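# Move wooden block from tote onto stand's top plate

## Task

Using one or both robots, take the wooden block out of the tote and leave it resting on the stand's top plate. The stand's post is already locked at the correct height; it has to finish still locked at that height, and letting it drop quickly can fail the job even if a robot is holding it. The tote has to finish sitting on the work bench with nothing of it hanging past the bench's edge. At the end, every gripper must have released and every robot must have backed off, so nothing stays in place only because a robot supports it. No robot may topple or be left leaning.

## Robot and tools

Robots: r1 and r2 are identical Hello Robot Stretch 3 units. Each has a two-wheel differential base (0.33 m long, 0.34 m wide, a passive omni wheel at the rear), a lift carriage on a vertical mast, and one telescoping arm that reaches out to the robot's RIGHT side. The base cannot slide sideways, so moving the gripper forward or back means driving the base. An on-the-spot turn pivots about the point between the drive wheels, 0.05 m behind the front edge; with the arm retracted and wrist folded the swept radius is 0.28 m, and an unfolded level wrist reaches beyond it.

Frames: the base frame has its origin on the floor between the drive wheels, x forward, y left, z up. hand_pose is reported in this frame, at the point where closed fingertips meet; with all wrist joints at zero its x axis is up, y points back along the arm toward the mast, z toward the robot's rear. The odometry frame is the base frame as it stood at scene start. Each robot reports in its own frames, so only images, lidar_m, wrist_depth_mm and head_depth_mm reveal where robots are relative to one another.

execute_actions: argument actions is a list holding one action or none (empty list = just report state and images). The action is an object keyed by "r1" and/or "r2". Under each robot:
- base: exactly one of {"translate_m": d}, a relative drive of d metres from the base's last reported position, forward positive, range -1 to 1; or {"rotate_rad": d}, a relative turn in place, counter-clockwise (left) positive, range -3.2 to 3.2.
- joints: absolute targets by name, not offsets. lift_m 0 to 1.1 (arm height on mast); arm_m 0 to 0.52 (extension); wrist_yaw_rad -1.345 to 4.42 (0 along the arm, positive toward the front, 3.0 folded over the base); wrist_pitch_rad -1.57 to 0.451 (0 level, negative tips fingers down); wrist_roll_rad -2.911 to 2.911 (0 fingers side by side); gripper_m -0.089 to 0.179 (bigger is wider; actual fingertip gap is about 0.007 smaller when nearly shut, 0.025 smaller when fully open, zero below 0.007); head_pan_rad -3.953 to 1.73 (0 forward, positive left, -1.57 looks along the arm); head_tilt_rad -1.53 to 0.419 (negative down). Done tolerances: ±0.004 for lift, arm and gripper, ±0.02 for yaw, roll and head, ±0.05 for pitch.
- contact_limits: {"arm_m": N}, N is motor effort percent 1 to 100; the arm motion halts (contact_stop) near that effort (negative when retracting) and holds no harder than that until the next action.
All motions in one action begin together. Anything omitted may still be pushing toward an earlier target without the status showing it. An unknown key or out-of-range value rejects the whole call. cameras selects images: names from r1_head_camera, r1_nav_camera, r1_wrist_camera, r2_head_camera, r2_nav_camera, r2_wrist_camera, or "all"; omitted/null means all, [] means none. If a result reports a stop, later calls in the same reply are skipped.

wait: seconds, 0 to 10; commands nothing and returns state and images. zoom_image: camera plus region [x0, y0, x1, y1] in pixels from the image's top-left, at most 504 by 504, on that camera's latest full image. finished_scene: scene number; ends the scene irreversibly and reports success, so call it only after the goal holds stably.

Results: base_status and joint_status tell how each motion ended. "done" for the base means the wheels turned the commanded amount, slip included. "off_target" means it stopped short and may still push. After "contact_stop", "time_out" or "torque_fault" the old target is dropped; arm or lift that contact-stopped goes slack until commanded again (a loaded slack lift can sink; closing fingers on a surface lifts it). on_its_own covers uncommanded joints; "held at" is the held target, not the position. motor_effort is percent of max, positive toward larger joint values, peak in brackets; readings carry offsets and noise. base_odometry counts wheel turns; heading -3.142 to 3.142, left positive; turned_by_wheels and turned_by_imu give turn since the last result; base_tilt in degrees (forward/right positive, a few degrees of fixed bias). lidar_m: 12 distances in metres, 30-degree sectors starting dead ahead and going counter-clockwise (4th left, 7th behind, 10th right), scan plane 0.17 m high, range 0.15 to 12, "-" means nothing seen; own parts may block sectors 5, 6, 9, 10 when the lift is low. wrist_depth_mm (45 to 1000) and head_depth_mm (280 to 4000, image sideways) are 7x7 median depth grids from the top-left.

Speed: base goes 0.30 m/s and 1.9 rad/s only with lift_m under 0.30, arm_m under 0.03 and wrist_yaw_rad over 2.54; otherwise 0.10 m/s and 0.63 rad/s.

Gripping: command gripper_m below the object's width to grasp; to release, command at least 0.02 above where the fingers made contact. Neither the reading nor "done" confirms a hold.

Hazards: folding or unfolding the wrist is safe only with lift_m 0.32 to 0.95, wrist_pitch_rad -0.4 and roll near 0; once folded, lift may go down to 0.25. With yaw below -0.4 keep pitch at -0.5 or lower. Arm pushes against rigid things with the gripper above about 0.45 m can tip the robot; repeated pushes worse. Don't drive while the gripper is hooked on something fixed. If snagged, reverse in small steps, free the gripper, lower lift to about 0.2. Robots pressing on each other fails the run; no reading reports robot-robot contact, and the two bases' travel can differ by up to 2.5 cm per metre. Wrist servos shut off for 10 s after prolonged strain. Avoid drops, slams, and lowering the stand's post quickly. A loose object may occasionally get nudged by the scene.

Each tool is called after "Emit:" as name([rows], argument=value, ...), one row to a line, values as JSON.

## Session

Emit:
execute_actions(actions=[], cameras=["r1_nav_camera","r2_nav_camera","r1_head_camera","r2_head_camera"])

Scene clock: 0.00 s.
r1.base_odometry: x=+0.000 y=+0.000 heading=+0.000 (m, m, rad; r1's odometry frame)
r1.turned_by_wheels: +0.000 (rad since the last result)
r1.turned_by_imu: +0.000 (rad since the last result)
r1.base_tilt: forward=+0.9 right=-0.4 (deg)
r1.lidar_m: 3.91 1.13 1.85 5.22 2.17 1.12 0.92 0.91 1.01 1.58 3.64 2.00
r1.head_depth_mm: 1905 2460 - - - 3981 2553 / 1905 2615 - - - - 2555 / 1882 2767 - - - 3994 2589 / 1862 2725 - - - - 2592 / 1861 2740 - - - 3909 2605 / 1845 2707 3926 3905 3888 3798 2601 / 1858 2682 3731 3686 3679 3649 2612
r1.base_status: not commanded
r1.joint_positions: lift_m=+0.481 arm_m=+0.000 wrist_yaw_rad=+2.898 wrist_pitch_rad=-0.431 wrist_roll_rad=-0.004 gripper_m=+0.037 head_pan_rad=-0.001 head_tilt_rad=+0.013
r1.joint_status: not commanded
r1.motor_effort: left_wheel=-1 right_wheel=+0 lift_m=+18 arm_m=+0 wrist_yaw_rad=-1 wrist_pitch_rad=+5 wrist_roll_rad=+0 gripper_m=+0 head_pan_rad=+1 head_tilt_rad=+2 (%)
r1.hand_pose: x=+0.0325 y=+0.0712 z=+0.4905 quat_wxyz=(+0.234, +0.702, +0.067, +0.669) (m; r1's base frame)
r1.wrist_depth_mm: - - - - - - - / - - - - - - - / - - - - - - - / - - - - - - - / 900 - 990 920 928 921 872 / 781 - - 753 789 743 758 / 652 663 616 641 640 634 640
r2.base_odometry: x=+0.000 y=+0.000 heading=+0.000 (m, m, rad; r2's odometry frame)
r2.turned_by_wheels: +0.000 (rad since the last result)
r2.turned_by_imu: +0.000 (rad since the last result)
r2.base_tilt: forward=+0.7 right=-0.4 (deg)
r2.lidar_m: 1.77 5.52 1.06 0.70 0.64 0.65 0.81 1.69 3.21 4.00 4.06 1.47
r2.head_depth_mm: 2049 3086 - - - 1780 2265 / 2073 3123 - - - 2744 2254 / 2094 3149 - - 2627 3097 2058 / 2126 3241 - - - 2904 2122 / 2129 3213 - - - 3175 2176 / 2135 3338 - - - 3168 2194 / 2146 3310 - - - 3159 2176
r2.base_status: not commanded
r2.joint_positions: lift_m=+0.504 arm_m=+0.001 wrist_yaw_rad=+2.790 wrist_pitch_rad=-0.507 wrist_roll_rad=+0.016 gripper_m=+0.037 head_pan_rad=-0.002 head_tilt_rad=-0.005
r2.joint_status: not commanded
r2.motor_effort: left_wheel=+1 right_wheel=-1 lift_m=+21 arm_m=+0 wrist_yaw_rad=+1 wrist_pitch_rad=+5 wrist_roll_rad=+0 gripper_m=+0 head_pan_rad=-1 head_tilt_rad=+2 (%)
r2.hand_pose: x=+0.0519 y=+0.0534 z=+0.4972 quat_wxyz=(+0.295, +0.710, +0.053, +0.637) (m; r2's base frame)
r2.wrist_depth_mm: 587 673 887 - - - - / - 718 945 - - - - / - 793 995 - - - - / - 854 965 981 960 950 947 / 660 846 848 824 833 821 809 / 692 - - 710 - 715 693 / 651 647 644 633 629 619 627
pictures: r1_head_camera (sideways: a quarter turn clockwise sets it upright), r1_nav_camera (sideways: a quarter turn counterclockwise sets it upright), r2_head_camera (sideways: a quarter turn clockwise sets it upright), r2_nav_camera (sideways: a quarter turn counterclockwise sets it upright)
Images, in order (width x height): r1_head_camera 896x504, r1_nav_camera 672x504, r2_head_camera 896x504, r2_nav_camera 672x504.

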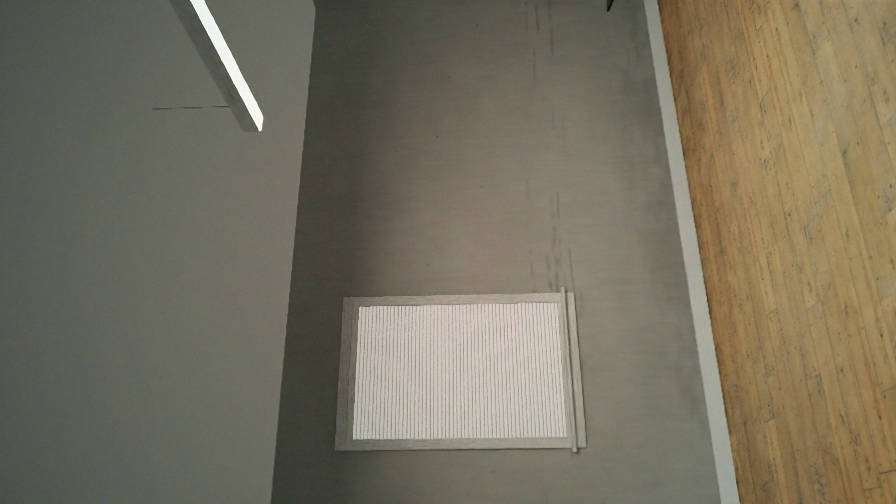

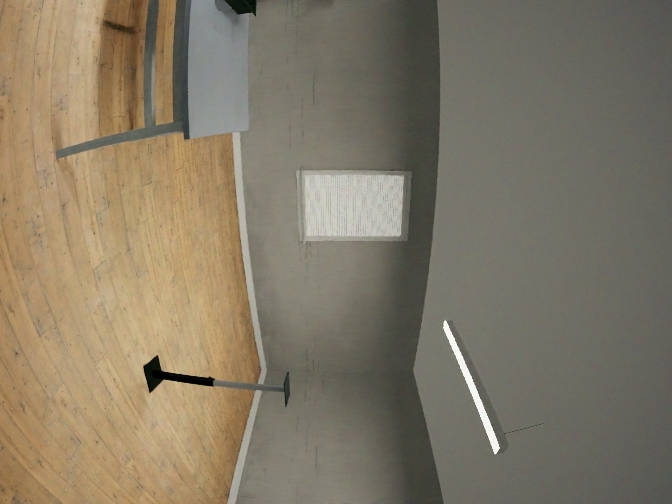

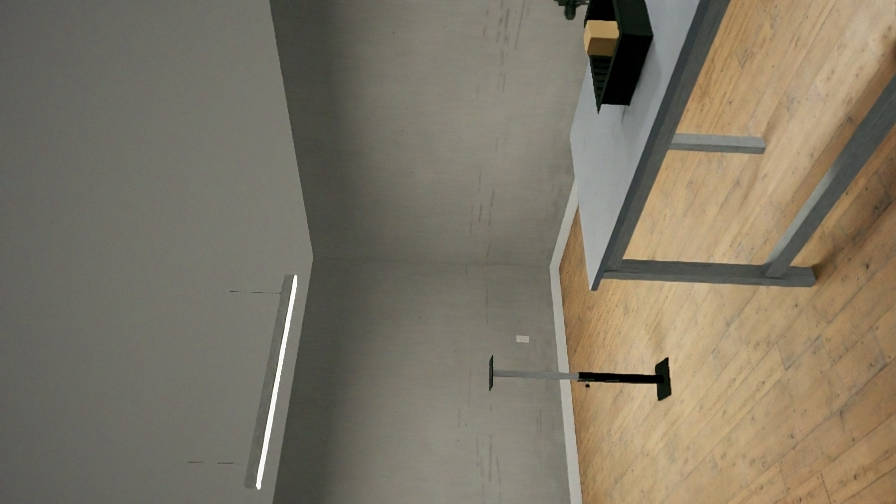

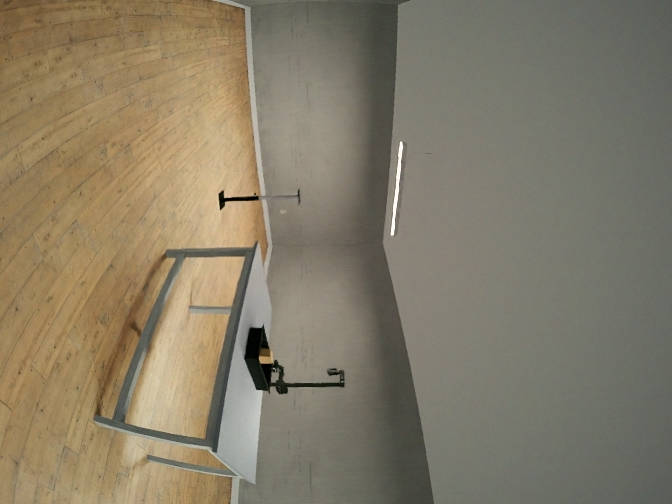

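Emit:
execute_actions([
  {"r2":{"base":{"rotate_rad":-0.166},"joints":{"lift_m":0.27,"wrist_yaw_rad":3.0}}},
], cameras=[])

Emit:
execute_actions([
  {"r2":{"base":{"translate_m":1.0}}},
], cameras=[])

Emit:
execute_actions([
  {"r2":{"base":{"translate_m":0.2}}},
], cameras=[])

Emit:
execute_actions([
  {"r2":{"base":{"rotate_rad":1.17},"joints":{"head_pan_rad":-1.57,"head_tilt_rad":-0.6,"lift_m":0.9}}},
], cameras=["r2_head_camera"])

Scene clock: 16.47 s.
r1.base_odometry: x=+0.000 y=+0.000 heading=+0.000 (m, m, rad; r1's odometry frame)
r1.turned_by_wheels: +0.000 (rad since the last result)
r1.turned_by_imu: -0.001 (rad since the last result)
r1.base_tilt: forward=+0.7 right=-0.5 (deg)
r1.lidar_m: 3.88 1.13 1.85 5.22 2.17 1.13 0.92 0.91 1.00 1.58 3.63 2.00
r1.head_depth_mm: 1884 2458 - - - 3964 2537 / 1893 2620 - - - 3985 2557 / 1895 2755 - - - - 2570 / 1866 2742 - - - - 2585 / 1861 2738 - - - 3882 2589 / 1864 2717 3872 3849 3881 3778 2581 / 1849 2698 3743 3767 3658 3663 2618
r1.base_status: not commanded
r1.joint_positions: lift_m=+0.481 arm_m=+0.000 wrist_yaw_rad=+2.898 wrist_pitch_rad=-0.431 wrist_roll_rad=-0.004 gripper_m=+0.037 head_pan_rad=-0.001 head_tilt_rad=+0.013
r1.joint_status: not commanded
r1.motor_effort: left_wheel=-1(1) right_wheel=+0(0) lift_m=+18(18) arm_m=+0(1) wrist_yaw_rad=-1(0) wrist_pitch_rad=+5(5) wrist_roll_rad=+0(0) gripper_m=-1(1) head_pan_rad=+1(1) head_tilt_rad=+1(1) (%)
r1.hand_pose: x=+0.0325 y=+0.0712 z=+0.4905 quat_wxyz=(+0.234, +0.702, +0.067, +0.669) (m; r1's base frame)
r1.wrist_depth_mm: - - - - - - - / - - - - - - - / - - - - - - - / - - - - - - - / 906 - 984 934 905 910 893 / 772 - - 764 776 754 766 / 642 648 643 654 645 653 650
r2.base_odometry: x=+0.000 y=+0.000 heading=-0.166 (m, m, rad; r2's odometry frame)
r2.turned_by_wheels: -0.166 (rad since the last result)
r2.turned_by_imu: -0.167 (rad since the last result)
r2.base_tilt: forward=+0.6 right=-0.2 (deg)
r2.lidar_m: 1.59 3.81 1.38 0.76 0.64 0.64 0.73 1.22 3.16 3.59 4.09 1.47
r2.head_depth_mm: 2032 3082 - - - 1532 2278 / 2065 3151 - - 3486 1770 2229 / 2089 3229 - - 2554 2745 2232 / 2112 3238 - - 2553 2741 2223 / 2115 3248 - - - 3137 2114 / 2148 3311 - - - 2787 2173 / 2150 3311 - - - 3091 2158
r2.base_status: done
r2.joint_positions: lift_m=+0.270 arm_m=+0.001 wrist_yaw_rad=+2.997 wrist_pitch_rad=-0.507 wrist_roll_rad=+0.016 gripper_m=+0.037 head_pan_rad=-0.002 head_tilt_rad=-0.005
r2.joint_status: all done
r2.motor_effort: left_wheel=+3(7) right_wheel=-3(7) lift_m=+17(18) arm_m=+0(0) wrist_yaw_rad=+2(4) wrist_pitch_rad=+5(5) wrist_roll_rad=+0(0) gripper_m=+0(0) head_pan_rad=+0(0) head_tilt_rad=+2(2) (%)
r2.hand_pose: x=+0.0094 y=+0.0642 z=+0.2633 quat_wxyz=(+0.228, +0.700, +0.126, +0.664) (m; r2's base frame)
r2.wrist_depth_mm: 541 - 830 - - - - / 567 - 869 914 914 885 877 / 593 662 738 736 721 704 696 / 601 609 611 605 595 590 579 / 523 525 - 541 520 505 495 / 470 - - - - 442 435 / - - - - 389 388 384
pictures: none
No camera images: the call's "cameras" was empty. Leave "cameras" out to get every camera's image.

Scene clock: 21.50 s.
r1.base_odometry: x=+0.000 y=+0.000 heading=+0.000 (m, m, rad; r1's odometry frame)
r1.turned_by_wheels: +0.000 (rad since the last result)
r1.turned_by_imu: -0.001 (rad since the last result)
r1.base_tilt: forward=+0.8 right=-0.6 (deg)
r1.lidar_m: 3.92 1.13 1.85 5.23 2.17 1.13 0.92 0.91 1.00 1.58 3.64 2.00
r1.head_depth_mm: 1911 2454 - - - 3970 2542 / 1898 2593 - - - - 2547 / 1881 2793 - - - - 2575 / 1880 2755 - - - - 2559 / 1863 2726 - - - 3933 2594 / 1868 2706 3886 3871 3791 3776 2601 / 1855 2680 3766 3767 3690 3639 2601
r1.base_status: not commanded
r1.joint_positions: lift_m=+0.481 arm_m=+0.000 wrist_yaw_rad=+2.898 wrist_pitch_rad=-0.431 wrist_roll_rad=-0.004 gripper_m=+0.037 head_pan_rad=-0.001 head_tilt_rad=+0.013
r1.joint_status: not commanded
r1.motor_effort: left_wheel=-1(1) right_wheel=+0(0) lift_m=+18(18) arm_m=+0(0) wrist_yaw_rad=+0(0) wrist_pitch_rad=+5(5) wrist_roll_rad=+0(0) gripper_m=-1(1) head_pan_rad=+0(0) head_tilt_rad=+1(1) (%)
r1.hand_pose: x=+0.0325 y=+0.0712 z=+0.4905 quat_wxyz=(+0.234, +0.702, +0.067, +0.669) (m; r1's base frame)
r1.wrist_depth_mm: - - - - - - - / - - - - - - - / - - - - - - - / - - - - - - - / 927 - 929 887 917 917 928 / 757 - - 750 780 749 751 / 647 637 635 647 639 631 635
r2.base_odometry: x=+0.986 y=-0.165 heading=-0.166 (m, m, rad; r2's odometry frame)
r2.turned_by_wheels: +0.000 (rad since the last result)
r2.turned_by_imu: -0.005 (rad since the last result)
r2.base_tilt: forward=+0.5 right=-0.3 (deg)
r2.lidar_m: 0.76 1.26 2.95 1.62 1.37 1.37 1.55 2.58 3.85 4.01 0.67 0.67
r2.head_depth_mm: 2048 3100 3480 3509 3378 1246 889 / 2073 3132 3684 3772 3689 1209 906 / 2097 3216 - - - 1398 948 / 2085 3212 - - - 1386 948 / 2115 3231 - - - 1369 982 / 2162 3292 - - - 1348 1088 / 2164 3148 - - - 1349 1315
r2.base_status: done
r2.joint_positions: lift_m=+0.270 arm_m=+0.001 wrist_yaw_rad=+2.997 wrist_pitch_rad=-0.507 wrist_roll_rad=+0.016 gripper_m=+0.037 head_pan_rad=-0.002 head_tilt_rad=-0.005
r2.joint_status: not commanded
r2.motor_effort: left_wheel=+3(10) right_wheel=-3(8) lift_m=+17(17) arm_m=+0(0) wrist_yaw_rad=+1(2) wrist_pitch_rad=+5(5) wrist_roll_rad=+0(1) gripper_m=+0(1) head_pan_rad=+0(1) head_tilt_rad=+2(2) (%)
r2.hand_pose: x=+0.0093 y=+0.0642 z=+0.2633 quat_wxyz=(+0.228, +0.700, +0.126, +0.665) (m; r2's base frame)
r2.wrist_depth_mm: - - - - - - - / 984 - 941 915 917 899 875 / 756 743 746 723 717 708 704 / 616 614 610 600 598 587 580 / 524 531 - 543 515 499 499 / 470 - - - - 438 434 / - - - - 395 388 387
pictures: none
No camera images: the call's "cameras" was empty. Leave "cameras" out to get every camera's image.

Scene clock: 23.97 s.
r1.base_odometry: x=+0.000 y=+0.000 heading=+0.000 (m, m, rad; r1's odometry frame)
r1.turned_by_wheels: +0.000 (rad since the last result)
r1.turned_by_imu: +0.000 (rad since the last result)
r1.base_tilt: forward=+0.8 right=-0.5 (deg)
r1.lidar_m: 3.89 1.13 1.85 5.24 2.17 1.13 0.92 0.91 1.01 1.58 3.64 2.00
r1.head_depth_mm: 1894 2433 - - - 3996 2535 / 1889 2594 - - - 3978 2544 / 1884 2755 - - - - 2555 / 1880 2736 - - - - 2576 / 1870 2725 - - - 3912 2613 / 1863 2710 3952 3822 3823 3847 2616 / 1859 2692 3768 3740 3700 3715 2589
r1.base_status: not commanded
r1.joint_positions: lift_m=+0.481 arm_m=+0.000 wrist_yaw_rad=+2.898 wrist_pitch_rad=-0.431 wrist_roll_rad=-0.004 gripper_m=+0.037 head_pan_rad=-0.001 head_tilt_rad=+0.013
r1.joint_status: not commanded
r1.motor_effort: left_wheel=-1(1) right_wheel=+0(0) lift_m=+18(18) arm_m=+0(1) wrist_yaw_rad=+0(0) wrist_pitch_rad=+5(5) wrist_roll_rad=+0(0) gripper_m=-1(0) head_pan_rad=+1(0) head_tilt_rad=+2(1) (%)
r1.hand_pose: x=+0.0325 y=+0.0712 z=+0.4905 quat_wxyz=(+0.234, +0.702, +0.067, +0.669) (m; r1's base frame)
r1.wrist_depth_mm: - - - - - - - / - - - - - - - / - - - - - - - / - - - - - - - / 877 - 935 908 927 914 901 / 768 - - 760 795 763 753 / 647 661 642 640 632 636 642
r2.base_odometry: x=+1.184 y=-0.198 heading=-0.166 (m, m, rad; r2's odometry frame)
r2.turned_by_wheels: +0.000 (rad since the last result)
r2.turned_by_imu: -0.001 (rad since the last result)
r2.base_tilt: forward=+0.6 right=-0.1 (deg)
r2.lidar_m: 0.59 0.99 3.27 1.80 1.52 1.52 1.72 2.85 3.97 0.61 0.52 0.52
r2.head_depth_mm: 2064 3067 3347 3263 3239 3158 859 / 2043 3110 3534 3579 3549 3295 889 / 2087 3186 - - - 1394 870 / 2132 3172 - - - 1377 944 / 2135 3262 - - - 1368 940 / 2143 3357 - - - 1354 936 / 2154 3125 - - - 3104 964
r2.base_status: done
r2.joint_positions: lift_m=+0.270 arm_m=+0.001 wrist_yaw_rad=+2.997 wrist_pitch_rad=-0.507 wrist_roll_rad=+0.016 gripper_m=+0.037 head_pan_rad=-0.002 head_tilt_rad=-0.005
r2.joint_status: not commanded
r2.motor_effort: left_wheel=+3(10) right_wheel=-3(7) lift_m=+17(17) arm_m=+0(0) wrist_yaw_rad=+2(2) wrist_pitch_rad=+5(5) wrist_roll_rad=+0(0) gripper_m=+0(1) head_pan_rad=+0(0) head_tilt_rad=+2(2) (%)
r2.hand_pose: x=+0.0093 y=+0.0642 z=+0.2633 quat_wxyz=(+0.228, +0.700, +0.126, +0.665) (m; r2's base frame)
r2.wrist_depth_mm: - - - - - - - / 966 - 916 920 909 896 863 / 756 747 742 729 719 717 691 / 619 612 609 600 592 590 578 / 529 536 - 535 521 501 501 / 471 - - - - 439 432 / - - - - 392 392 385
pictures: none
No camera images: the call's "cameras" was empty. Leave "cameras" out to get every camera's image.

Scene clock: 30.53 s.
r1.base_odometry: x=+0.000 y=+0.000 heading=+0.000 (m, m, rad; r1's odometry frame)
r1.turned_by_wheels: +0.000 (rad since the last result)
r1.turned_by_imu: -0.001 (rad since the last result)
r1.base_tilt: forward=+0.7 right=-0.5 (deg)
r1.lidar_m: 3.89 1.13 1.85 5.24 2.18 1.12 0.92 0.91 1.01 1.58 3.62 2.00
r1.head_depth_mm: 1890 2448 - - - 3999 2540 / 1898 2583 - - - 3937 2555 / 1889 2735 - - - - 2573 / 1890 2726 - - - - 2570 / 1873 2717 - - 4000 3918 2586 / 1855 2725 3878 3874 3912 3801 2584 / 1859 2703 3763 3739 3725 3619 2608
r1.base_status: not commanded
r1.joint_positions: lift_m=+0.481 arm_m=+0.000 wrist_yaw_rad=+2.898 wrist_pitch_rad=-0.431 wrist_roll_rad=-0.004 gripper_m=+0.037 head_pan_rad=-0.001 head_tilt_rad=+0.013
r1.joint_status: not commanded
r1.motor_effort: left_wheel=-1(0) right_wheel=+0(0) lift_m=+18(18) arm_m=+1(0) wrist_yaw_rad=+0(0) wrist_pitch_rad=+5(5) wrist_roll_rad=+1(0) gripper_m=-1(0) head_pan_rad=-1(1) head_tilt_rad=+2(1) (%)
r1.hand_pose: x=+0.0325 y=+0.0712 z=+0.4905 quat_wxyz=(+0.234, +0.702, +0.067, +0.669) (m; r1's base frame)
r1.wrist_depth_mm: - - - - - - - / - - - - - - - / - - - - - - - / - - - - - - - / 922 - 949 935 898 906 923 / 772 - - 745 791 746 742 / 643 642 620 658 648 644 642
r2.base_odometry: x=+1.184 y=-0.198 heading=+1.004 (m, m, rad; r2's odometry frame)
r2.turned_by_wheels: +1.170 (rad since the last result)
r2.turned_by_imu: +1.174 (rad since the last result)
r2.base_tilt: forward=+0.7 right=-0.2 (deg)
r2.lidar_m: 2.69 1.68 1.51 1.52 1.84 3.53 3.99 0.58 0.52 0.53 0.64 1.20
r2.head_depth_mm: 2693 2947 3089 926 736 649 - / 2762 3026 1244 924 732 1389 - / 2883 3136 1135 916 726 1455 - / 2896 3185 1149 864 745 1493 - / 3082 3394 1008 861 767 1507 - / 3205 3448 1201 881 788 1441 1185 / 3315 3652 1189 897 1604 1432 1226
r2.base_status: done
r2.joint_positions: lift_m=+0.900 arm_m=+0.001 wrist_yaw_rad=+2.997 wrist_pitch_rad=-0.508 wrist_roll_rad=+0.016 gripper_m=+0.037 head_pan_rad=-1.563 head_tilt_rad=-0.593
r2.joint_status: all done
r2.motor_effort: left_wheel=-1(9) right_wheel=+2(9) lift_m=+24(25) arm_m=+0(0) wrist_yaw_rad=+2(2) wrist_pitch_rad=+5(5) wrist_roll_rad=+1(0) gripper_m=-1(1) head_pan_rad=-5(52) head_tilt_rad=-3(28) (%)
r2.hand_pose: x=+0.0092 y=+0.0641 z=+0.8928 quat_wxyz=(+0.228, +0.700, +0.126, +0.664) (m; r2's base frame)
r2.wrist_depth_mm: - - - - - - - / - - - - - - - / - - - - - - - / - - - - - - - / - - - - - - - / - - - - - - - / - - - - - - -
pictures: r2_head_camera (sideways: a quarter turn clockwise sets it upright)
Images, in order (width x height): r2_head_camera 896x504.

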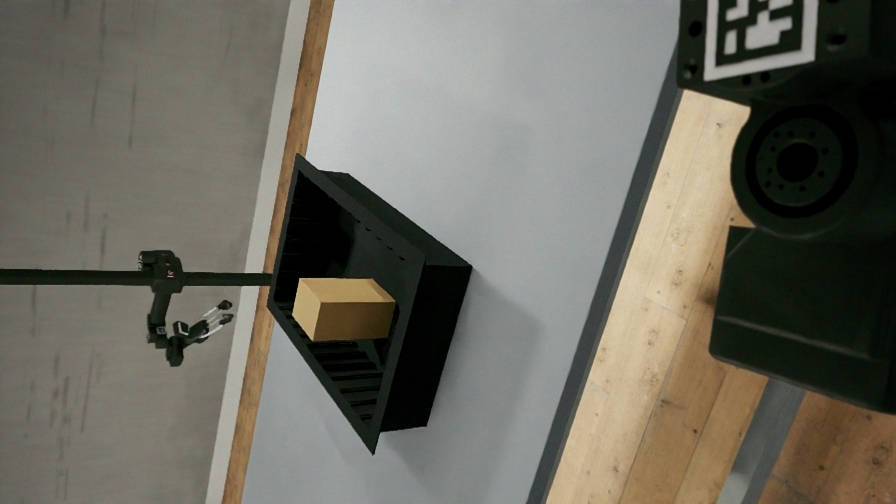

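Emit:
execute_actions([
  {"r2":{"base":{"rotate_rad":-0.6}}},
], cameras=[])

Emit:
execute_actions([
  {"r2":{"base":{"translate_m":0.25},"joints":{"wrist_pitch_rad":-0.4}}},
], cameras=[])

Emit:
execute_actions([
  {"r2":{"base":{"rotate_rad":0.6},"joints":{"wrist_yaw_rad":0,"gripper_m":0.12}}},
], cameras=[])

Emit:
execute_actions([
  {"r2":{"base":{"translate_m":-0.11},"joints":{"lift_m":1.0,"arm_m":0.5,"wrist_pitch_rad":-0.9}}},
], cameras=["r2_head_camera","r2_wrist_camera"])

Scene clock: 43.60 s.
r1.base_odometry: x=+0.000 y=+0.000 heading=+0.000 (m, m, rad; r1's odometry frame)
r1.turned_by_wheels: +0.000 (rad since the last result)
r1.turned_by_imu: -0.001 (rad since the last result)
r1.base_tilt: forward=+0.9 right=-0.6 (deg)
r1.lidar_m: 3.91 1.12 1.86 5.23 2.17 1.12 0.92 0.91 1.01 1.58 3.64 2.01
r1.head_depth_mm: 1898 2471 - - - 3969 2531 / 1895 2619 - - - - 2541 / 1884 2760 - - - - 2583 / 1882 2749 - - - - 2576 / 1872 2695 - - - 3905 2577 / 1862 2724 3906 3906 3858 3799 2599 / 1858 2690 3739 3731 3696 3671 2606
r1.base_status: not commanded
r1.joint_positions: lift_m=+0.481 arm_m=+0.000 wrist_yaw_rad=+2.898 wrist_pitch_rad=-0.431 wrist_roll_rad=-0.004 gripper_m=+0.037 head_pan_rad=-0.001 head_tilt_rad=+0.013
r1.joint_status: not commanded
r1.motor_effort: left_wheel=-1(0) right_wheel=+0(0) lift_m=+18(18) arm_m=+0(0) wrist_yaw_rad=+1(0) wrist_pitch_rad=+5(5) wrist_roll_rad=+0(0) gripper_m=-1(1) head_pan_rad=-1(1) head_tilt_rad=+2(1) (%)
r1.hand_pose: x=+0.0325 y=+0.0712 z=+0.4905 quat_wxyz=(+0.234, +0.702, +0.067, +0.669) (m; r1's base frame)
r1.wrist_depth_mm: - - - - - - - / - - - - - - - / - - - - - - - / - - - - - - - / 895 - 968 902 884 898 924 / 760 - - 772 775 764 759 / 662 637 633 648 625 648 642
r2.base_odometry: x=+1.184 y=-0.198 heading=+0.404 (m, m, rad; r2's odometry frame)
r2.turned_by_wheels: -0.600 (rad since the last result)
r2.turned_by_imu: -0.603 (rad since the last result)
r2.base_tilt: forward=+0.8 right=-0.2 (deg)
r2.lidar_m: 1.06 3.02 1.75 1.52 1.51 1.76 3.06 3.95 0.60 0.52 0.52 0.61
r2.head_depth_mm: 2979 3314 3064 2234 1670 1560 - / 2962 3270 2989 2087 758 886 - / 2865 3232 2912 920 749 1492 - / 2826 3116 1228 914 729 1486 - / 2787 3027 1218 905 719 1470 - / 2732 2979 1204 900 718 1413 1258 / 2672 2922 1199 894 714 1375 1227
r2.base_status: done
r2.joint_positions: lift_m=+0.900 arm_m=+0.001 wrist_yaw_rad=+2.997 wrist_pitch_rad=-0.508 wrist_roll_rad=+0.016 gripper_m=+0.037 head_pan_rad=-1.563 head_tilt_rad=-0.593
r2.joint_status: not commanded
r2.motor_effort: left_wheel=+3(8) right_wheel=-3(6) lift_m=+24(24) arm_m=+0(0) wrist_yaw_rad=+1(2) wrist_pitch_rad=+5(5) wrist_roll_rad=+1(0) gripper_m=-1(0) head_pan_rad=-3(4) head_tilt_rad=-3(2) (%)
r2.hand_pose: x=+0.0092 y=+0.0641 z=+0.8928 quat_wxyz=(+0.228, +0.700, +0.126, +0.664) (m; r2's base frame)
r2.wrist_depth_mm: - - - - - - - / - - - - - - - / - - - - - - - / - - - - - - - / - - - - - - - / - - - - - - - / - - - - - - -
pictures: none
No camera images: the call's "cameras" was empty. Leave "cameras" out to get every camera's image.

Scene clock: 47.33 s.
r1.base_odometry: x=+0.000 y=+0.000 heading=+0.000 (m, m, rad; r1's odometry frame)
r1.turned_by_wheels: +0.000 (rad since the last result)
r1.turned_by_imu: -0.001 (rad since the last result)
r1.base_tilt: forward=+0.8 right=-0.6 (deg)
r1.lidar_m: 3.91 1.13 1.85 5.22 2.17 1.13 0.92 0.91 1.01 1.58 3.63 2.00
r1.head_depth_mm: 1901 2476 - - - 3976 2529 / 1882 2580 - - - 3985 2549 / 1875 2745 - - - 3987 2576 / 1874 2748 - - - - 2584 / 1871 2711 - - - 3931 2594 / 1859 2700 3889 3906 3829 3822 2586 / 1851 2685 3727 3744 3683 3663 2598
r1.base_status: not commanded
r1.joint_positions: lift_m=+0.481 arm_m=+0.000 wrist_yaw_rad=+2.898 wrist_pitch_rad=-0.431 wrist_roll_rad=-0.004 gripper_m=+0.037 head_pan_rad=-0.001 head_tilt_rad=+0.013
r1.joint_status: not commanded
r1.motor_effort: left_wheel=-1(0) right_wheel=+0(0) lift_m=+18(18) arm_m=+0(1) wrist_yaw_rad=+0(0) wrist_pitch_rad=+5(5) wrist_roll_rad=+1(0) gripper_m=+0(1) head_pan_rad=+0(1) head_tilt_rad=+2(1) (%)
r1.hand_pose: x=+0.0325 y=+0.0712 z=+0.4905 quat_wxyz=(+0.234, +0.702, +0.067, +0.669) (m; r1's base frame)
r1.wrist_depth_mm: - - - - - - - / - - - - - - - / - - - - - - - / - - - - - - - / 914 - 938 913 920 918 903 / 763 - - 738 761 746 742 / 626 634 623 664 632 634 644
r2.base_odometry: x=+1.413 y=-0.100 heading=+0.404 (m, m, rad; r2's odometry frame)
r2.turned_by_wheels: +0.000 (rad since the last result)
r2.turned_by_imu: -0.001 (rad since the last result)
r2.base_tilt: forward=+0.7 right=-0.2 (deg)
r2.lidar_m: 0.93 3.14 1.82 1.58 1.58 1.83 3.20 4.21 0.53 0.46 0.46 0.53
r2.head_depth_mm: 2897 3288 3013 926 737 1118 - / 2873 3159 1251 929 733 1427 - / 2811 3125 1235 916 732 1418 - / 2787 3065 1226 912 725 650 - / 2697 2975 1213 907 720 630 - / 2657 2875 2912 840 718 641 1254 / 2642 2920 1032 891 713 624 1223
r2.base_status: done
r2.joint_positions: lift_m=+0.900 arm_m=+0.001 wrist_yaw_rad=+2.997 wrist_pitch_rad=-0.419 wrist_roll_rad=+0.016 gripper_m=+0.037 head_pan_rad=-1.563 head_tilt_rad=-0.593
r2.joint_status: all done
r2.motor_effort: left_wheel=+3(8) right_wheel=-3(4) lift_m=+24(24) arm_m=+0(1) wrist_yaw_rad=+2(2) wrist_pitch_rad=+6(8) wrist_roll_rad=+1(1) gripper_m=+0(1) head_pan_rad=-3(3) head_tilt_rad=-3(3) (%)
r2.hand_pose: x=+0.0110 y=+0.0761 z=+0.9123 quat_wxyz=(+0.197, +0.706, +0.095, +0.674) (m; r2's base frame)
r2.wrist_depth_mm: - - - - - - - / - - - - - - - / - - - - - - - / - - - - - - - / - - - - - - - / - - - - - - - / - - - - - - -
pictures: none
No camera images: the call's "cameras" was empty. Leave "cameras" out to get every camera's image.

Scene clock: 49.83 s.
r1.base_odometry: x=+0.000 y=+0.000 heading=+0.000 (m, m, rad; r1's odometry frame)
r1.turned_by_wheels: +0.000 (rad since the last result)
r1.turned_by_imu: +0.000 (rad since the last result)
r1.base_tilt: forward=+0.7 right=-0.5 (deg)
r1.lidar_m: 3.91 1.13 1.85 5.22 2.18 1.13 0.92 0.91 1.01 1.58 3.63 2.00
r1.head_depth_mm: 1898 2463 - - - - 2538 / 1882 2603 - - - 3976 2539 / 1890 2781 - - - 3989 2577 / 1882 2744 - - - - 2569 / 1863 2718 - - 3978 3900 2598 / 1850 2724 3916 3854 3825 3812 2618 / 1860 2683 3758 3739 3651 3651 2620
r1.base_status: not commanded
r1.joint_positions: lift_m=+0.481 arm_m=+0.000 wrist_yaw_rad=+2.898 wrist_pitch_rad=-0.431 wrist_roll_rad=-0.004 gripper_m=+0.037 head_pan_rad=-0.001 head_tilt_rad=+0.013
r1.joint_status: not commanded
r1.motor_effort: left_wheel=-1(1) right_wheel=+0(0) lift_m=+18(18) arm_m=+0(0) wrist_yaw_rad=-1(0) wrist_pitch_rad=+5(5) wrist_roll_rad=+0(0) gripper_m=-1(0) head_pan_rad=+2(0) head_tilt_rad=+1(1) (%)
r1.hand_pose: x=+0.0325 y=+0.0712 z=+0.4905 quat_wxyz=(+0.234, +0.702, +0.067, +0.669) (m; r1's base frame)
r1.wrist_depth_mm: - - - - - - - / - - - - - - - / - - - - - - - / - - - - - - - / 911 - 979 916 905 920 904 / 782 - - 769 796 741 758 / 654 636 635 663 641 637 656
r2.base_odometry: x=+1.413 y=-0.100 heading=+1.004 (m, m, rad; r2's odometry frame)
r2.turned_by_wheels: +0.600 (rad since the last result)
r2.turned_by_imu: +0.602 (rad since the last result)
r2.base_tilt: forward=+0.8 right=-0.1 (deg)
r2.lidar_m: 2.81 1.75 1.58 1.59 1.91 3.68 4.25 0.51 0.46 0.46 0.56 2.48
r2.head_depth_mm: 2627 2825 2988 873 734 649 - / 2690 2902 3020 920 730 623 - / 2767 3018 1073 858 748 - - / 2911 3048 1227 808 743 1416 1221 / 2965 3299 1215 906 739 1422 1239 / 3102 3414 1215 905 737 1448 1170 / 3297 3493 1199 893 757 1433 1181
r2.base_status: done
r2.joint_positions: lift_m=+0.900 arm_m=+0.001 wrist_yaw_rad=+0.003 wrist_pitch_rad=-0.418 wrist_roll_rad=+0.016 gripper_m=+0.120 head_pan_rad=-1.563 head_tilt_rad=-0.593
r2.joint_status: all done
r2.motor_effort: left_wheel=-2(7) right_wheel=+2(6) lift_m=+24(24) arm_m=+0(1) wrist_yaw_rad=-2(3) wrist_pitch_rad=+6(6) wrist_roll_rad=+1(0) gripper_m=+0(99) head_pan_rad=-3(5) head_tilt_rad=-2(3) (%)
r2.hand_pose: x=-0.0207 y=-0.3703 z=+0.9125 quat_wxyz=(+0.687, +0.147, -0.697, -0.147) (m; r2's base frame)
r2.wrist_depth_mm: - - - - - - - / - 812 796 613 708 706 743 / 605 600 595 466 422 536 558 / 476 468 461 460 437 446 445 / 742 402 382 382 375 383 370 / 861 - - 331 321 - 319 / - - - - 304 278 277
pictures: none
No camera images: the call's "cameras" was empty. Leave "cameras" out to get every camera's image.

Scene clock: 54.67 s.
r1.base_odometry: x=+0.000 y=+0.000 heading=+0.000 (m, m, rad; r1's odometry frame)
r1.turned_by_wheels: +0.000 (rad since the last result)
r1.turned_by_imu: -0.001 (rad since the last result)
r1.base_tilt: forward=+0.9 right=-0.5 (deg)
r1.lidar_m: 3.91 1.13 1.85 5.23 2.18 1.13 0.92 0.92 1.01 1.58 3.63 2.00
r1.head_depth_mm: 1889 2467 - - - 3954 2547 / 1890 2594 - - - 3998 2560 / 1886 2750 - - - - 2568 / 1873 2736 - - - - 2590 / 1864 2716 - - - 3928 2591 / 1872 2717 3886 3895 3877 3826 2593 / 1849 2672 3767 3716 3706 3632 2592
r1.base_status: not commanded
r1.joint_positions: lift_m=+0.481 arm_m=+0.000 wrist_yaw_rad=+2.898 wrist_pitch_rad=-0.431 wrist_roll_rad=-0.004 gripper_m=+0.037 head_pan_rad=-0.001 head_tilt_rad=+0.013
r1.joint_status: not commanded
r1.motor_effort: left_wheel=-1(1) right_wheel=+0(0) lift_m=+18(18) arm_m=+0(0) wrist_yaw_rad=+0(1) wrist_pitch_rad=+5(5) wrist_roll_rad=+0(1) gripper_m=-1(1) head_pan_rad=-1(1) head_tilt_rad=+1(2) (%)
r1.hand_pose: x=+0.0325 y=+0.0712 z=+0.4905 quat_wxyz=(+0.234, +0.702, +0.067, +0.669) (m; r1's base frame)
r1.wrist_depth_mm: - - - - - - - / - - - - - - - / - - - - - - - / - - - - - - - / 889 - 937 898 932 950 916 / 736 - - 764 790 753 753 / 647 651 626 630 637 643 657
r2.base_odometry: x=+1.354 y=-0.192 heading=+1.004 (m, m, rad; r2's odometry frame)
r2.turned_by_wheels: +0.000 (rad since the last result)
r2.turned_by_imu: +0.000 (rad since the last result)
r2.base_tilt: forward=+0.8 right=-0.1 (deg)
r2.lidar_m: 2.87 1.80 1.62 1.62 1.96 3.76 4.14 0.47 0.42 0.43 0.52 0.98
r2.head_depth_mm: 2583 - 2852 932 733 608 1200 / 2647 2966 3009 886 732 604 1244 / 2718 - 1061 909 726 621 1254 / 2844 3032 1043 869 726 649 1235 / 3000 3251 1217 815 721 1350 1233 / 3056 3427 1203 868 717 1404 1181 / 3250 3512 1193 892 714 1442 1159
r2.base_status: done
r2.joint_positions: lift_m=+1.000 arm_m=+0.500 wrist_yaw_rad=+0.001 wrist_pitch_rad=-0.907 wrist_roll_rad=+0.016 gripper_m=+0.120 head_pan_rad=-1.563 head_tilt_rad=-0.593
r2.joint_status: all done
r2.motor_effort: left_wheel=-1(7) right_wheel=+2(2) lift_m=+24(25) arm_m=+3(4) wrist_yaw_rad=-1(2) wrist_pitch_rad=+3(5) wrist_roll_rad=+0(0) gripper_m=+1(0) head_pan_rad=-4(4) head_tilt_rad=-3(3) (%)
r2.hand_pose: x=-0.0214 y=-0.7835 z=+0.9218 quat_wxyz=(+0.631, +0.308, -0.640, -0.312) (m; r2's base frame)
r2.wrist_depth_mm: 460 455 451 341 332 446 - / 425 416 335 400 355 313 407 / 388 386 293 377 374 323 375 / 359 347 268 218 347 274 348 / 334 246 204 238 324 239 324 / 313 - 301 303 305 - 305 / 216 284 290 287 287 209 285
pictures: r2_head_camera (sideways: a quarter turn clockwise sets it upright), r2_wrist_camera
Images, in order (width x height): r2_head_camera 896x504, r2_wrist_camera 644x364.

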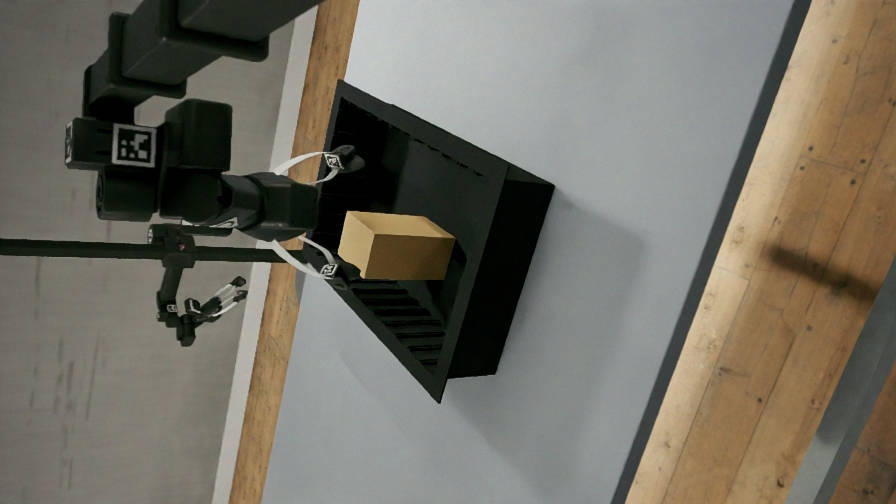

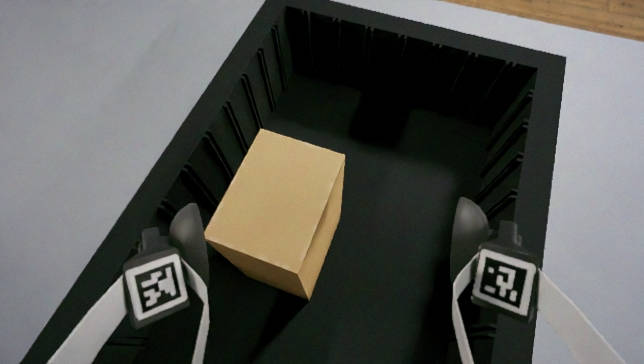

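Emit:
execute_actions([
  {"r2":{"base":{"translate_m":0.03},"joints":{"lift_m":0.92,"arm_m":0.52}}},
], cameras=["r2_wrist_camera"])

Scene clock: 60.30 s.
r1.base_odometry: x=+0.000 y=+0.000 heading=+0.000 (m, m, rad; r1's odometry frame)
r1.turned_by_wheels: +0.000 (rad since the last result)
r1.turned_by_imu: -0.001 (rad since the last result)
r1.base_tilt: forward=+0.7 right=-0.5 (deg)
r1.lidar_m: 3.90 1.13 1.85 5.23 2.18 1.13 0.92 0.91 1.01 1.59 3.63 2.00
r1.head_depth_mm: 1893 2464 - - - 3986 2536 / 1902 2595 - - - 3999 2554 / 1876 2732 - - - - 2575 / 1883 2739 - - - - 2584 / 1868 2717 - - 3992 3914 2587 / 1858 2704 3898 3895 3855 3771 2585 / 1849 2692 3719 3685 3708 3619 2603
r1.base_status: not commanded
r1.joint_positions: lift_m=+0.481 arm_m=+0.000 wrist_yaw_rad=+2.898 wrist_pitch_rad=-0.431 wrist_roll_rad=-0.004 gripper_m=+0.037 head_pan_rad=-0.001 head_tilt_rad=+0.013
r1.joint_status: not commanded
r1.motor_effort: left_wheel=-1(1) right_wheel=+0(0) lift_m=+18(18) arm_m=+0(1) wrist_yaw_rad=-1(0) wrist_pitch_rad=+5(5) wrist_roll_rad=+0(0) gripper_m=-1(0) head_pan_rad=+0(1) head_tilt_rad=+1(1) (%)
r1.hand_pose: x=+0.0325 y=+0.0712 z=+0.4905 quat_wxyz=(+0.234, +0.702, +0.067, +0.669) (m; r1's base frame)
r1.wrist_depth_mm: - - - - - - - / - - - - - - - / - - - - - - - / - - - - - - - / 909 - 968 902 894 880 908 / 746 - - 755 776 739 758 / 638 657 640 655 636 654 649
r2.base_odometry: x=+1.370 y=-0.167 heading=+1.004 (m, m, rad; r2's odometry frame)
r2.turned_by_wheels: +0.000 (rad since the last result)
r2.turned_by_imu: -0.001 (rad since the last result)
r2.base_tilt: forward=+0.6 right=-0.3 (deg)
r2.lidar_m: 2.85 1.78 1.60 1.61 1.95 3.75 4.17 0.48 0.43 0.43 0.53 1.00
r2.head_depth_mm: 2593 2875 - - 715 610 1232 / 2696 2858 1031 861 732 607 1251 / 2751 2949 1048 883 728 633 1242 / 2839 3049 1221 866 723 650 1242 / 2997 3254 1211 813 723 1384 1241 / 3136 3435 1209 899 719 1411 1159 / 3251 3535 1205 893 734 1432 1179
r2.base_status: done
r2.joint_positions: lift_m=+0.920 arm_m=+0.520 wrist_yaw_rad=+0.001 wrist_pitch_rad=-0.908 wrist_roll_rad=+0.016 gripper_m=+0.120 head_pan_rad=-1.563 head_tilt_rad=-0.593
r2.joint_status: all done
r2.motor_effort: left_wheel=-1(2) right_wheel=+1(7) lift_m=+17(23) arm_m=+3(3) wrist_yaw_rad=+0(0) wrist_pitch_rad=+3(3) wrist_roll_rad=+1(0) gripper_m=+0(1) head_pan_rad=-5(5) head_tilt_rad=-2(3) (%)
r2.hand_pose: x=-0.0214 y=-0.8034 z=+0.8421 quat_wxyz=(+0.631, +0.308, -0.640, -0.312) (m; r2's base frame)
r2.wrist_depth_mm: 344 341 218 313 294 266 243 / 312 311 214 147 302 294 261 / 290 185 205 136 139 276 237 / 267 171 130 126 251 258 218 / 157 167 121 117 239 242 203 / 147 - 225 140 226 - 184 / 147 210 215 213 213 212 164
pictures: r2_wrist_camera
Images, in order (width x height): r2_wrist_camera 644x364.

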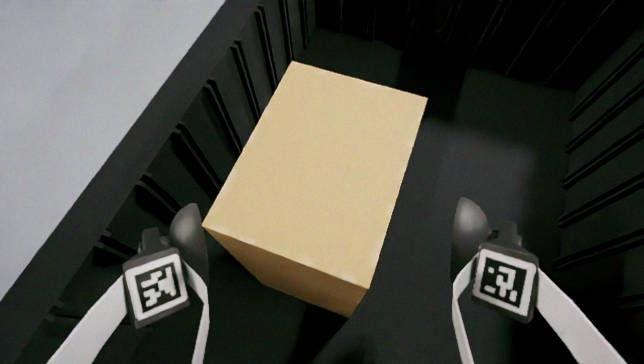

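Lower a bit more and close.

Emit:
execute_actions([
  {"r2":{"joints":{"lift_m":0.885}}},
], cameras=[])

Emit:
execute_actions([
  {"r2":{"joints":{"gripper_m":0.0}}},
], cameras=["r2_wrist_camera"])

Scene clock: 65.63 s.
r1.base_odometry: x=+0.000 y=+0.000 heading=+0.000 (m, m, rad; r1's odometry frame)
r1.turned_by_wheels: +0.000 (rad since the last result)
r1.turned_by_imu: -0.001 (rad since the last result)
r1.base_tilt: forward=+0.8 right=-0.6 (deg)
r1.lidar_m: 3.91 1.13 1.85 5.23 2.18 1.13 0.92 0.91 1.01 1.58 3.63 1.99
r1.head_depth_mm: 1889 2465 - - - 3917 2521 / 1880 2614 - - - 3992 2547 / 1886 2751 - - - - 2578 / 1871 2753 - - - - 2560 / 1853 2704 - - - 3908 2582 / 1852 2706 3899 3896 3818 3823 2604 / 1854 2668 3708 3685 3715 3666 2625
r1.base_status: not commanded
r1.joint_positions: lift_m=+0.481 arm_m=+0.000 wrist_yaw_rad=+2.898 wrist_pitch_rad=-0.431 wrist_roll_rad=-0.004 gripper_m=+0.037 head_pan_rad=-0.001 head_tilt_rad=+0.013
r1.joint_status: not commanded
r1.motor_effort: left_wheel=-1(1) right_wheel=+1(0) lift_m=+18(18) arm_m=+0(0) wrist_yaw_rad=-1(1) wrist_pitch_rad=+5(5) wrist_roll_rad=+1(0) gripper_m=+0(1) head_pan_rad=+2(1) head_tilt_rad=+1(1) (%)
r1.hand_pose: x=+0.0325 y=+0.0712 z=+0.4905 quat_wxyz=(+0.234, +0.702, +0.067, +0.669) (m; r1's base frame)
r1.wrist_depth_mm: - - - - - - - / - - - - - - - / - - - - - - - / - - - - - - - / 908 - 975 891 924 891 886 / 730 - - 779 787 759 726 / 641 651 617 648 639 651 642
r2.base_odometry: x=+1.370 y=-0.167 heading=+1.004 (m, m, rad; r2's odometry frame)
r2.turned_by_wheels: +0.000 (rad since the last result)
r2.turned_by_imu: +0.000 (rad since the last result)
r2.base_tilt: forward=+0.5 right=-0.1 (deg)
r2.lidar_m: 2.85 1.78 1.61 1.61 1.95 3.75 4.18 0.48 0.43 0.44 0.53 1.00
r2.head_depth_mm: 2594 2814 3028 - - 602 1232 / 2708 2907 1027 857 732 606 1256 / 2808 3005 - 882 730 633 1240 / 2888 3063 1219 865 725 649 1245 / 2994 3264 1212 813 720 1382 1243 / 3139 3430 1205 899 718 1419 1170 / 3231 3561 1194 896 732 1434 1177
r2.base_status: not commanded
r2.joint_positions: lift_m=+0.885 arm_m=+0.520 wrist_yaw_rad=+0.001 wrist_pitch_rad=-0.908 wrist_roll_rad=+0.016 gripper_m=+0.120 head_pan_rad=-1.563 head_tilt_rad=-0.593
r2.joint_status: all done
r2.motor_effort: left_wheel=-1(1) right_wheel=+1(1) lift_m=+17(17) arm_m=+3(3) wrist_yaw_rad=+0(0) wrist_pitch_rad=+2(2) wrist_roll_rad=+0(1) gripper_m=+0(1) head_pan_rad=-4(4) head_tilt_rad=-2(2) (%)
r2.hand_pose: x=-0.0214 y=-0.8034 z=+0.8072 quat_wxyz=(+0.631, +0.308, -0.640, -0.312) (m; r2's base frame)
r2.wrist_depth_mm: 291 167 178 110 110 266 243 / 265 151 103 101 102 255 249 / 138 153 94 93 96 235 227 / 130 153 87 86 213 219 211 / 135 167 106 82 201 207 197 / 143 - 191 140 191 - 184 / 148 181 182 181 181 180 164
pictures: none
No camera images: the call's "cameras" was empty. Leave "cameras" out to get every camera's image.

Scene clock: 67.33 s.
r1.base_odometry: x=+0.000 y=+0.000 heading=+0.000 (m, m, rad; r1's odometry frame)
r1.turned_by_wheels: +0.000 (rad since the last result)
r1.turned_by_imu: +0.000 (rad since the last result)
r1.base_tilt: forward=+0.7 right=-0.6 (deg)
r1.lidar_m: 3.91 1.13 1.85 5.22 2.17 1.13 0.92 0.91 1.01 1.58 3.64 2.00
r1.head_depth_mm: 1894 2460 - - - - 2550 / 1892 2584 - - - 3959 2558 / 1880 2765 - - - - 2565 / 1871 2756 - - - - 2591 / 1857 2716 - - - 3930 2587 / 1866 2700 3931 3887 3818 3831 2632 / 1847 2668 3720 3703 3685 3595 2606
r1.base_status: not commanded
r1.joint_positions: lift_m=+0.481 arm_m=+0.000 wrist_yaw_rad=+2.898 wrist_pitch_rad=-0.431 wrist_roll_rad=-0.004 gripper_m=+0.037 head_pan_rad=-0.001 head_tilt_rad=+0.013
r1.joint_status: not commanded
r1.motor_effort: left_wheel=+0(1) right_wheel=+0(0) lift_m=+18(18) arm_m=+0(0) wrist_yaw_rad=-1(0) wrist_pitch_rad=+5(5) wrist_roll_rad=+0(0) gripper_m=-1(1) head_pan_rad=+1(1) head_tilt_rad=+1(1) (%)
r1.hand_pose: x=+0.0325 y=+0.0712 z=+0.4905 quat_wxyz=(+0.234, +0.702, +0.067, +0.669) (m; r1's base frame)
r1.wrist_depth_mm: - - - - - - - / - - - - - - - / - - - - - - - / - - - - - - - / 940 - 949 911 879 932 920 / 757 - - 754 791 758 752 / 648 642 626 645 630 654 649
r2.base_odometry: x=+1.370 y=-0.167 heading=+1.004 (m, m, rad; r2's odometry frame)
r2.turned_by_wheels: +0.000 (rad since the last result)
r2.turned_by_imu: +0.000 (rad since the last result)
r2.base_tilt: forward=+0.7 right=-0.4 (deg)
r2.lidar_m: 2.85 1.79 1.60 1.62 1.95 3.73 4.16 0.48 0.43 0.44 0.53 1.00
r2.head_depth_mm: 2580 2801 3010 - - 602 1226 / 2698 2933 1036 859 733 606 1252 / 2796 3027 - 882 726 633 1250 / 2840 3059 1222 865 721 651 1245 / 3034 3227 1206 816 720 1373 1245 / 3054 3473 1208 904 718 1408 1165 / 3176 3538 1203 898 733 1423 1180
r2.base_status: not commanded
r2.joint_positions: lift_m=+0.885 arm_m=+0.520 wrist_yaw_rad=+0.001 wrist_pitch_rad=-0.913 wrist_roll_rad=+0.016 gripper_m=+0.001 head_pan_rad=-1.563 head_tilt_rad=-0.593
r2.joint_status: all done
r2.motor_effort: left_wheel=-1(1) right_wheel=+1(2) lift_m=+17(17) arm_m=+2(4) wrist_yaw_rad=+0(0) wrist_pitch_rad=+4(4) wrist_roll_rad=+0(0) gripper_m=-27(100) head_pan_rad=-4(4) head_tilt_rad=-3(2) (%)
r2.hand_pose: x=-0.0215 y=-0.8023 z=+0.8064 quat_wxyz=(+0.630, +0.310, -0.639, -0.314) (m; r2's base frame)
r2.wrist_depth_mm: 288 165 181 108 107 266 245 / 265 150 176 98 98 254 247 / 137 149 92 90 90 234 229 / 128 159 86 83 83 217 212 / 132 173 125 98 81 203 199 / 140 180 187 172 141 191 185 / 149 180 181 181 179 180 174
pictures: r2_wrist_camera
Images, in order (width x height): r2_wrist_camera 644x364.

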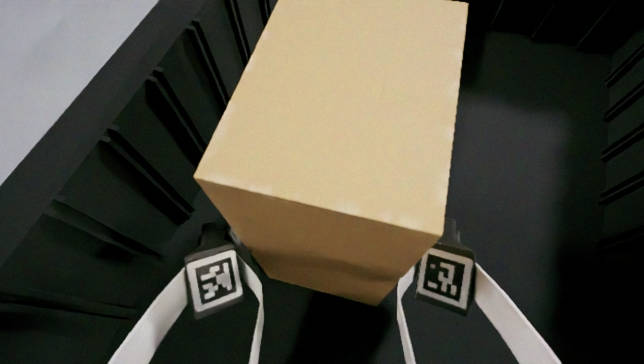

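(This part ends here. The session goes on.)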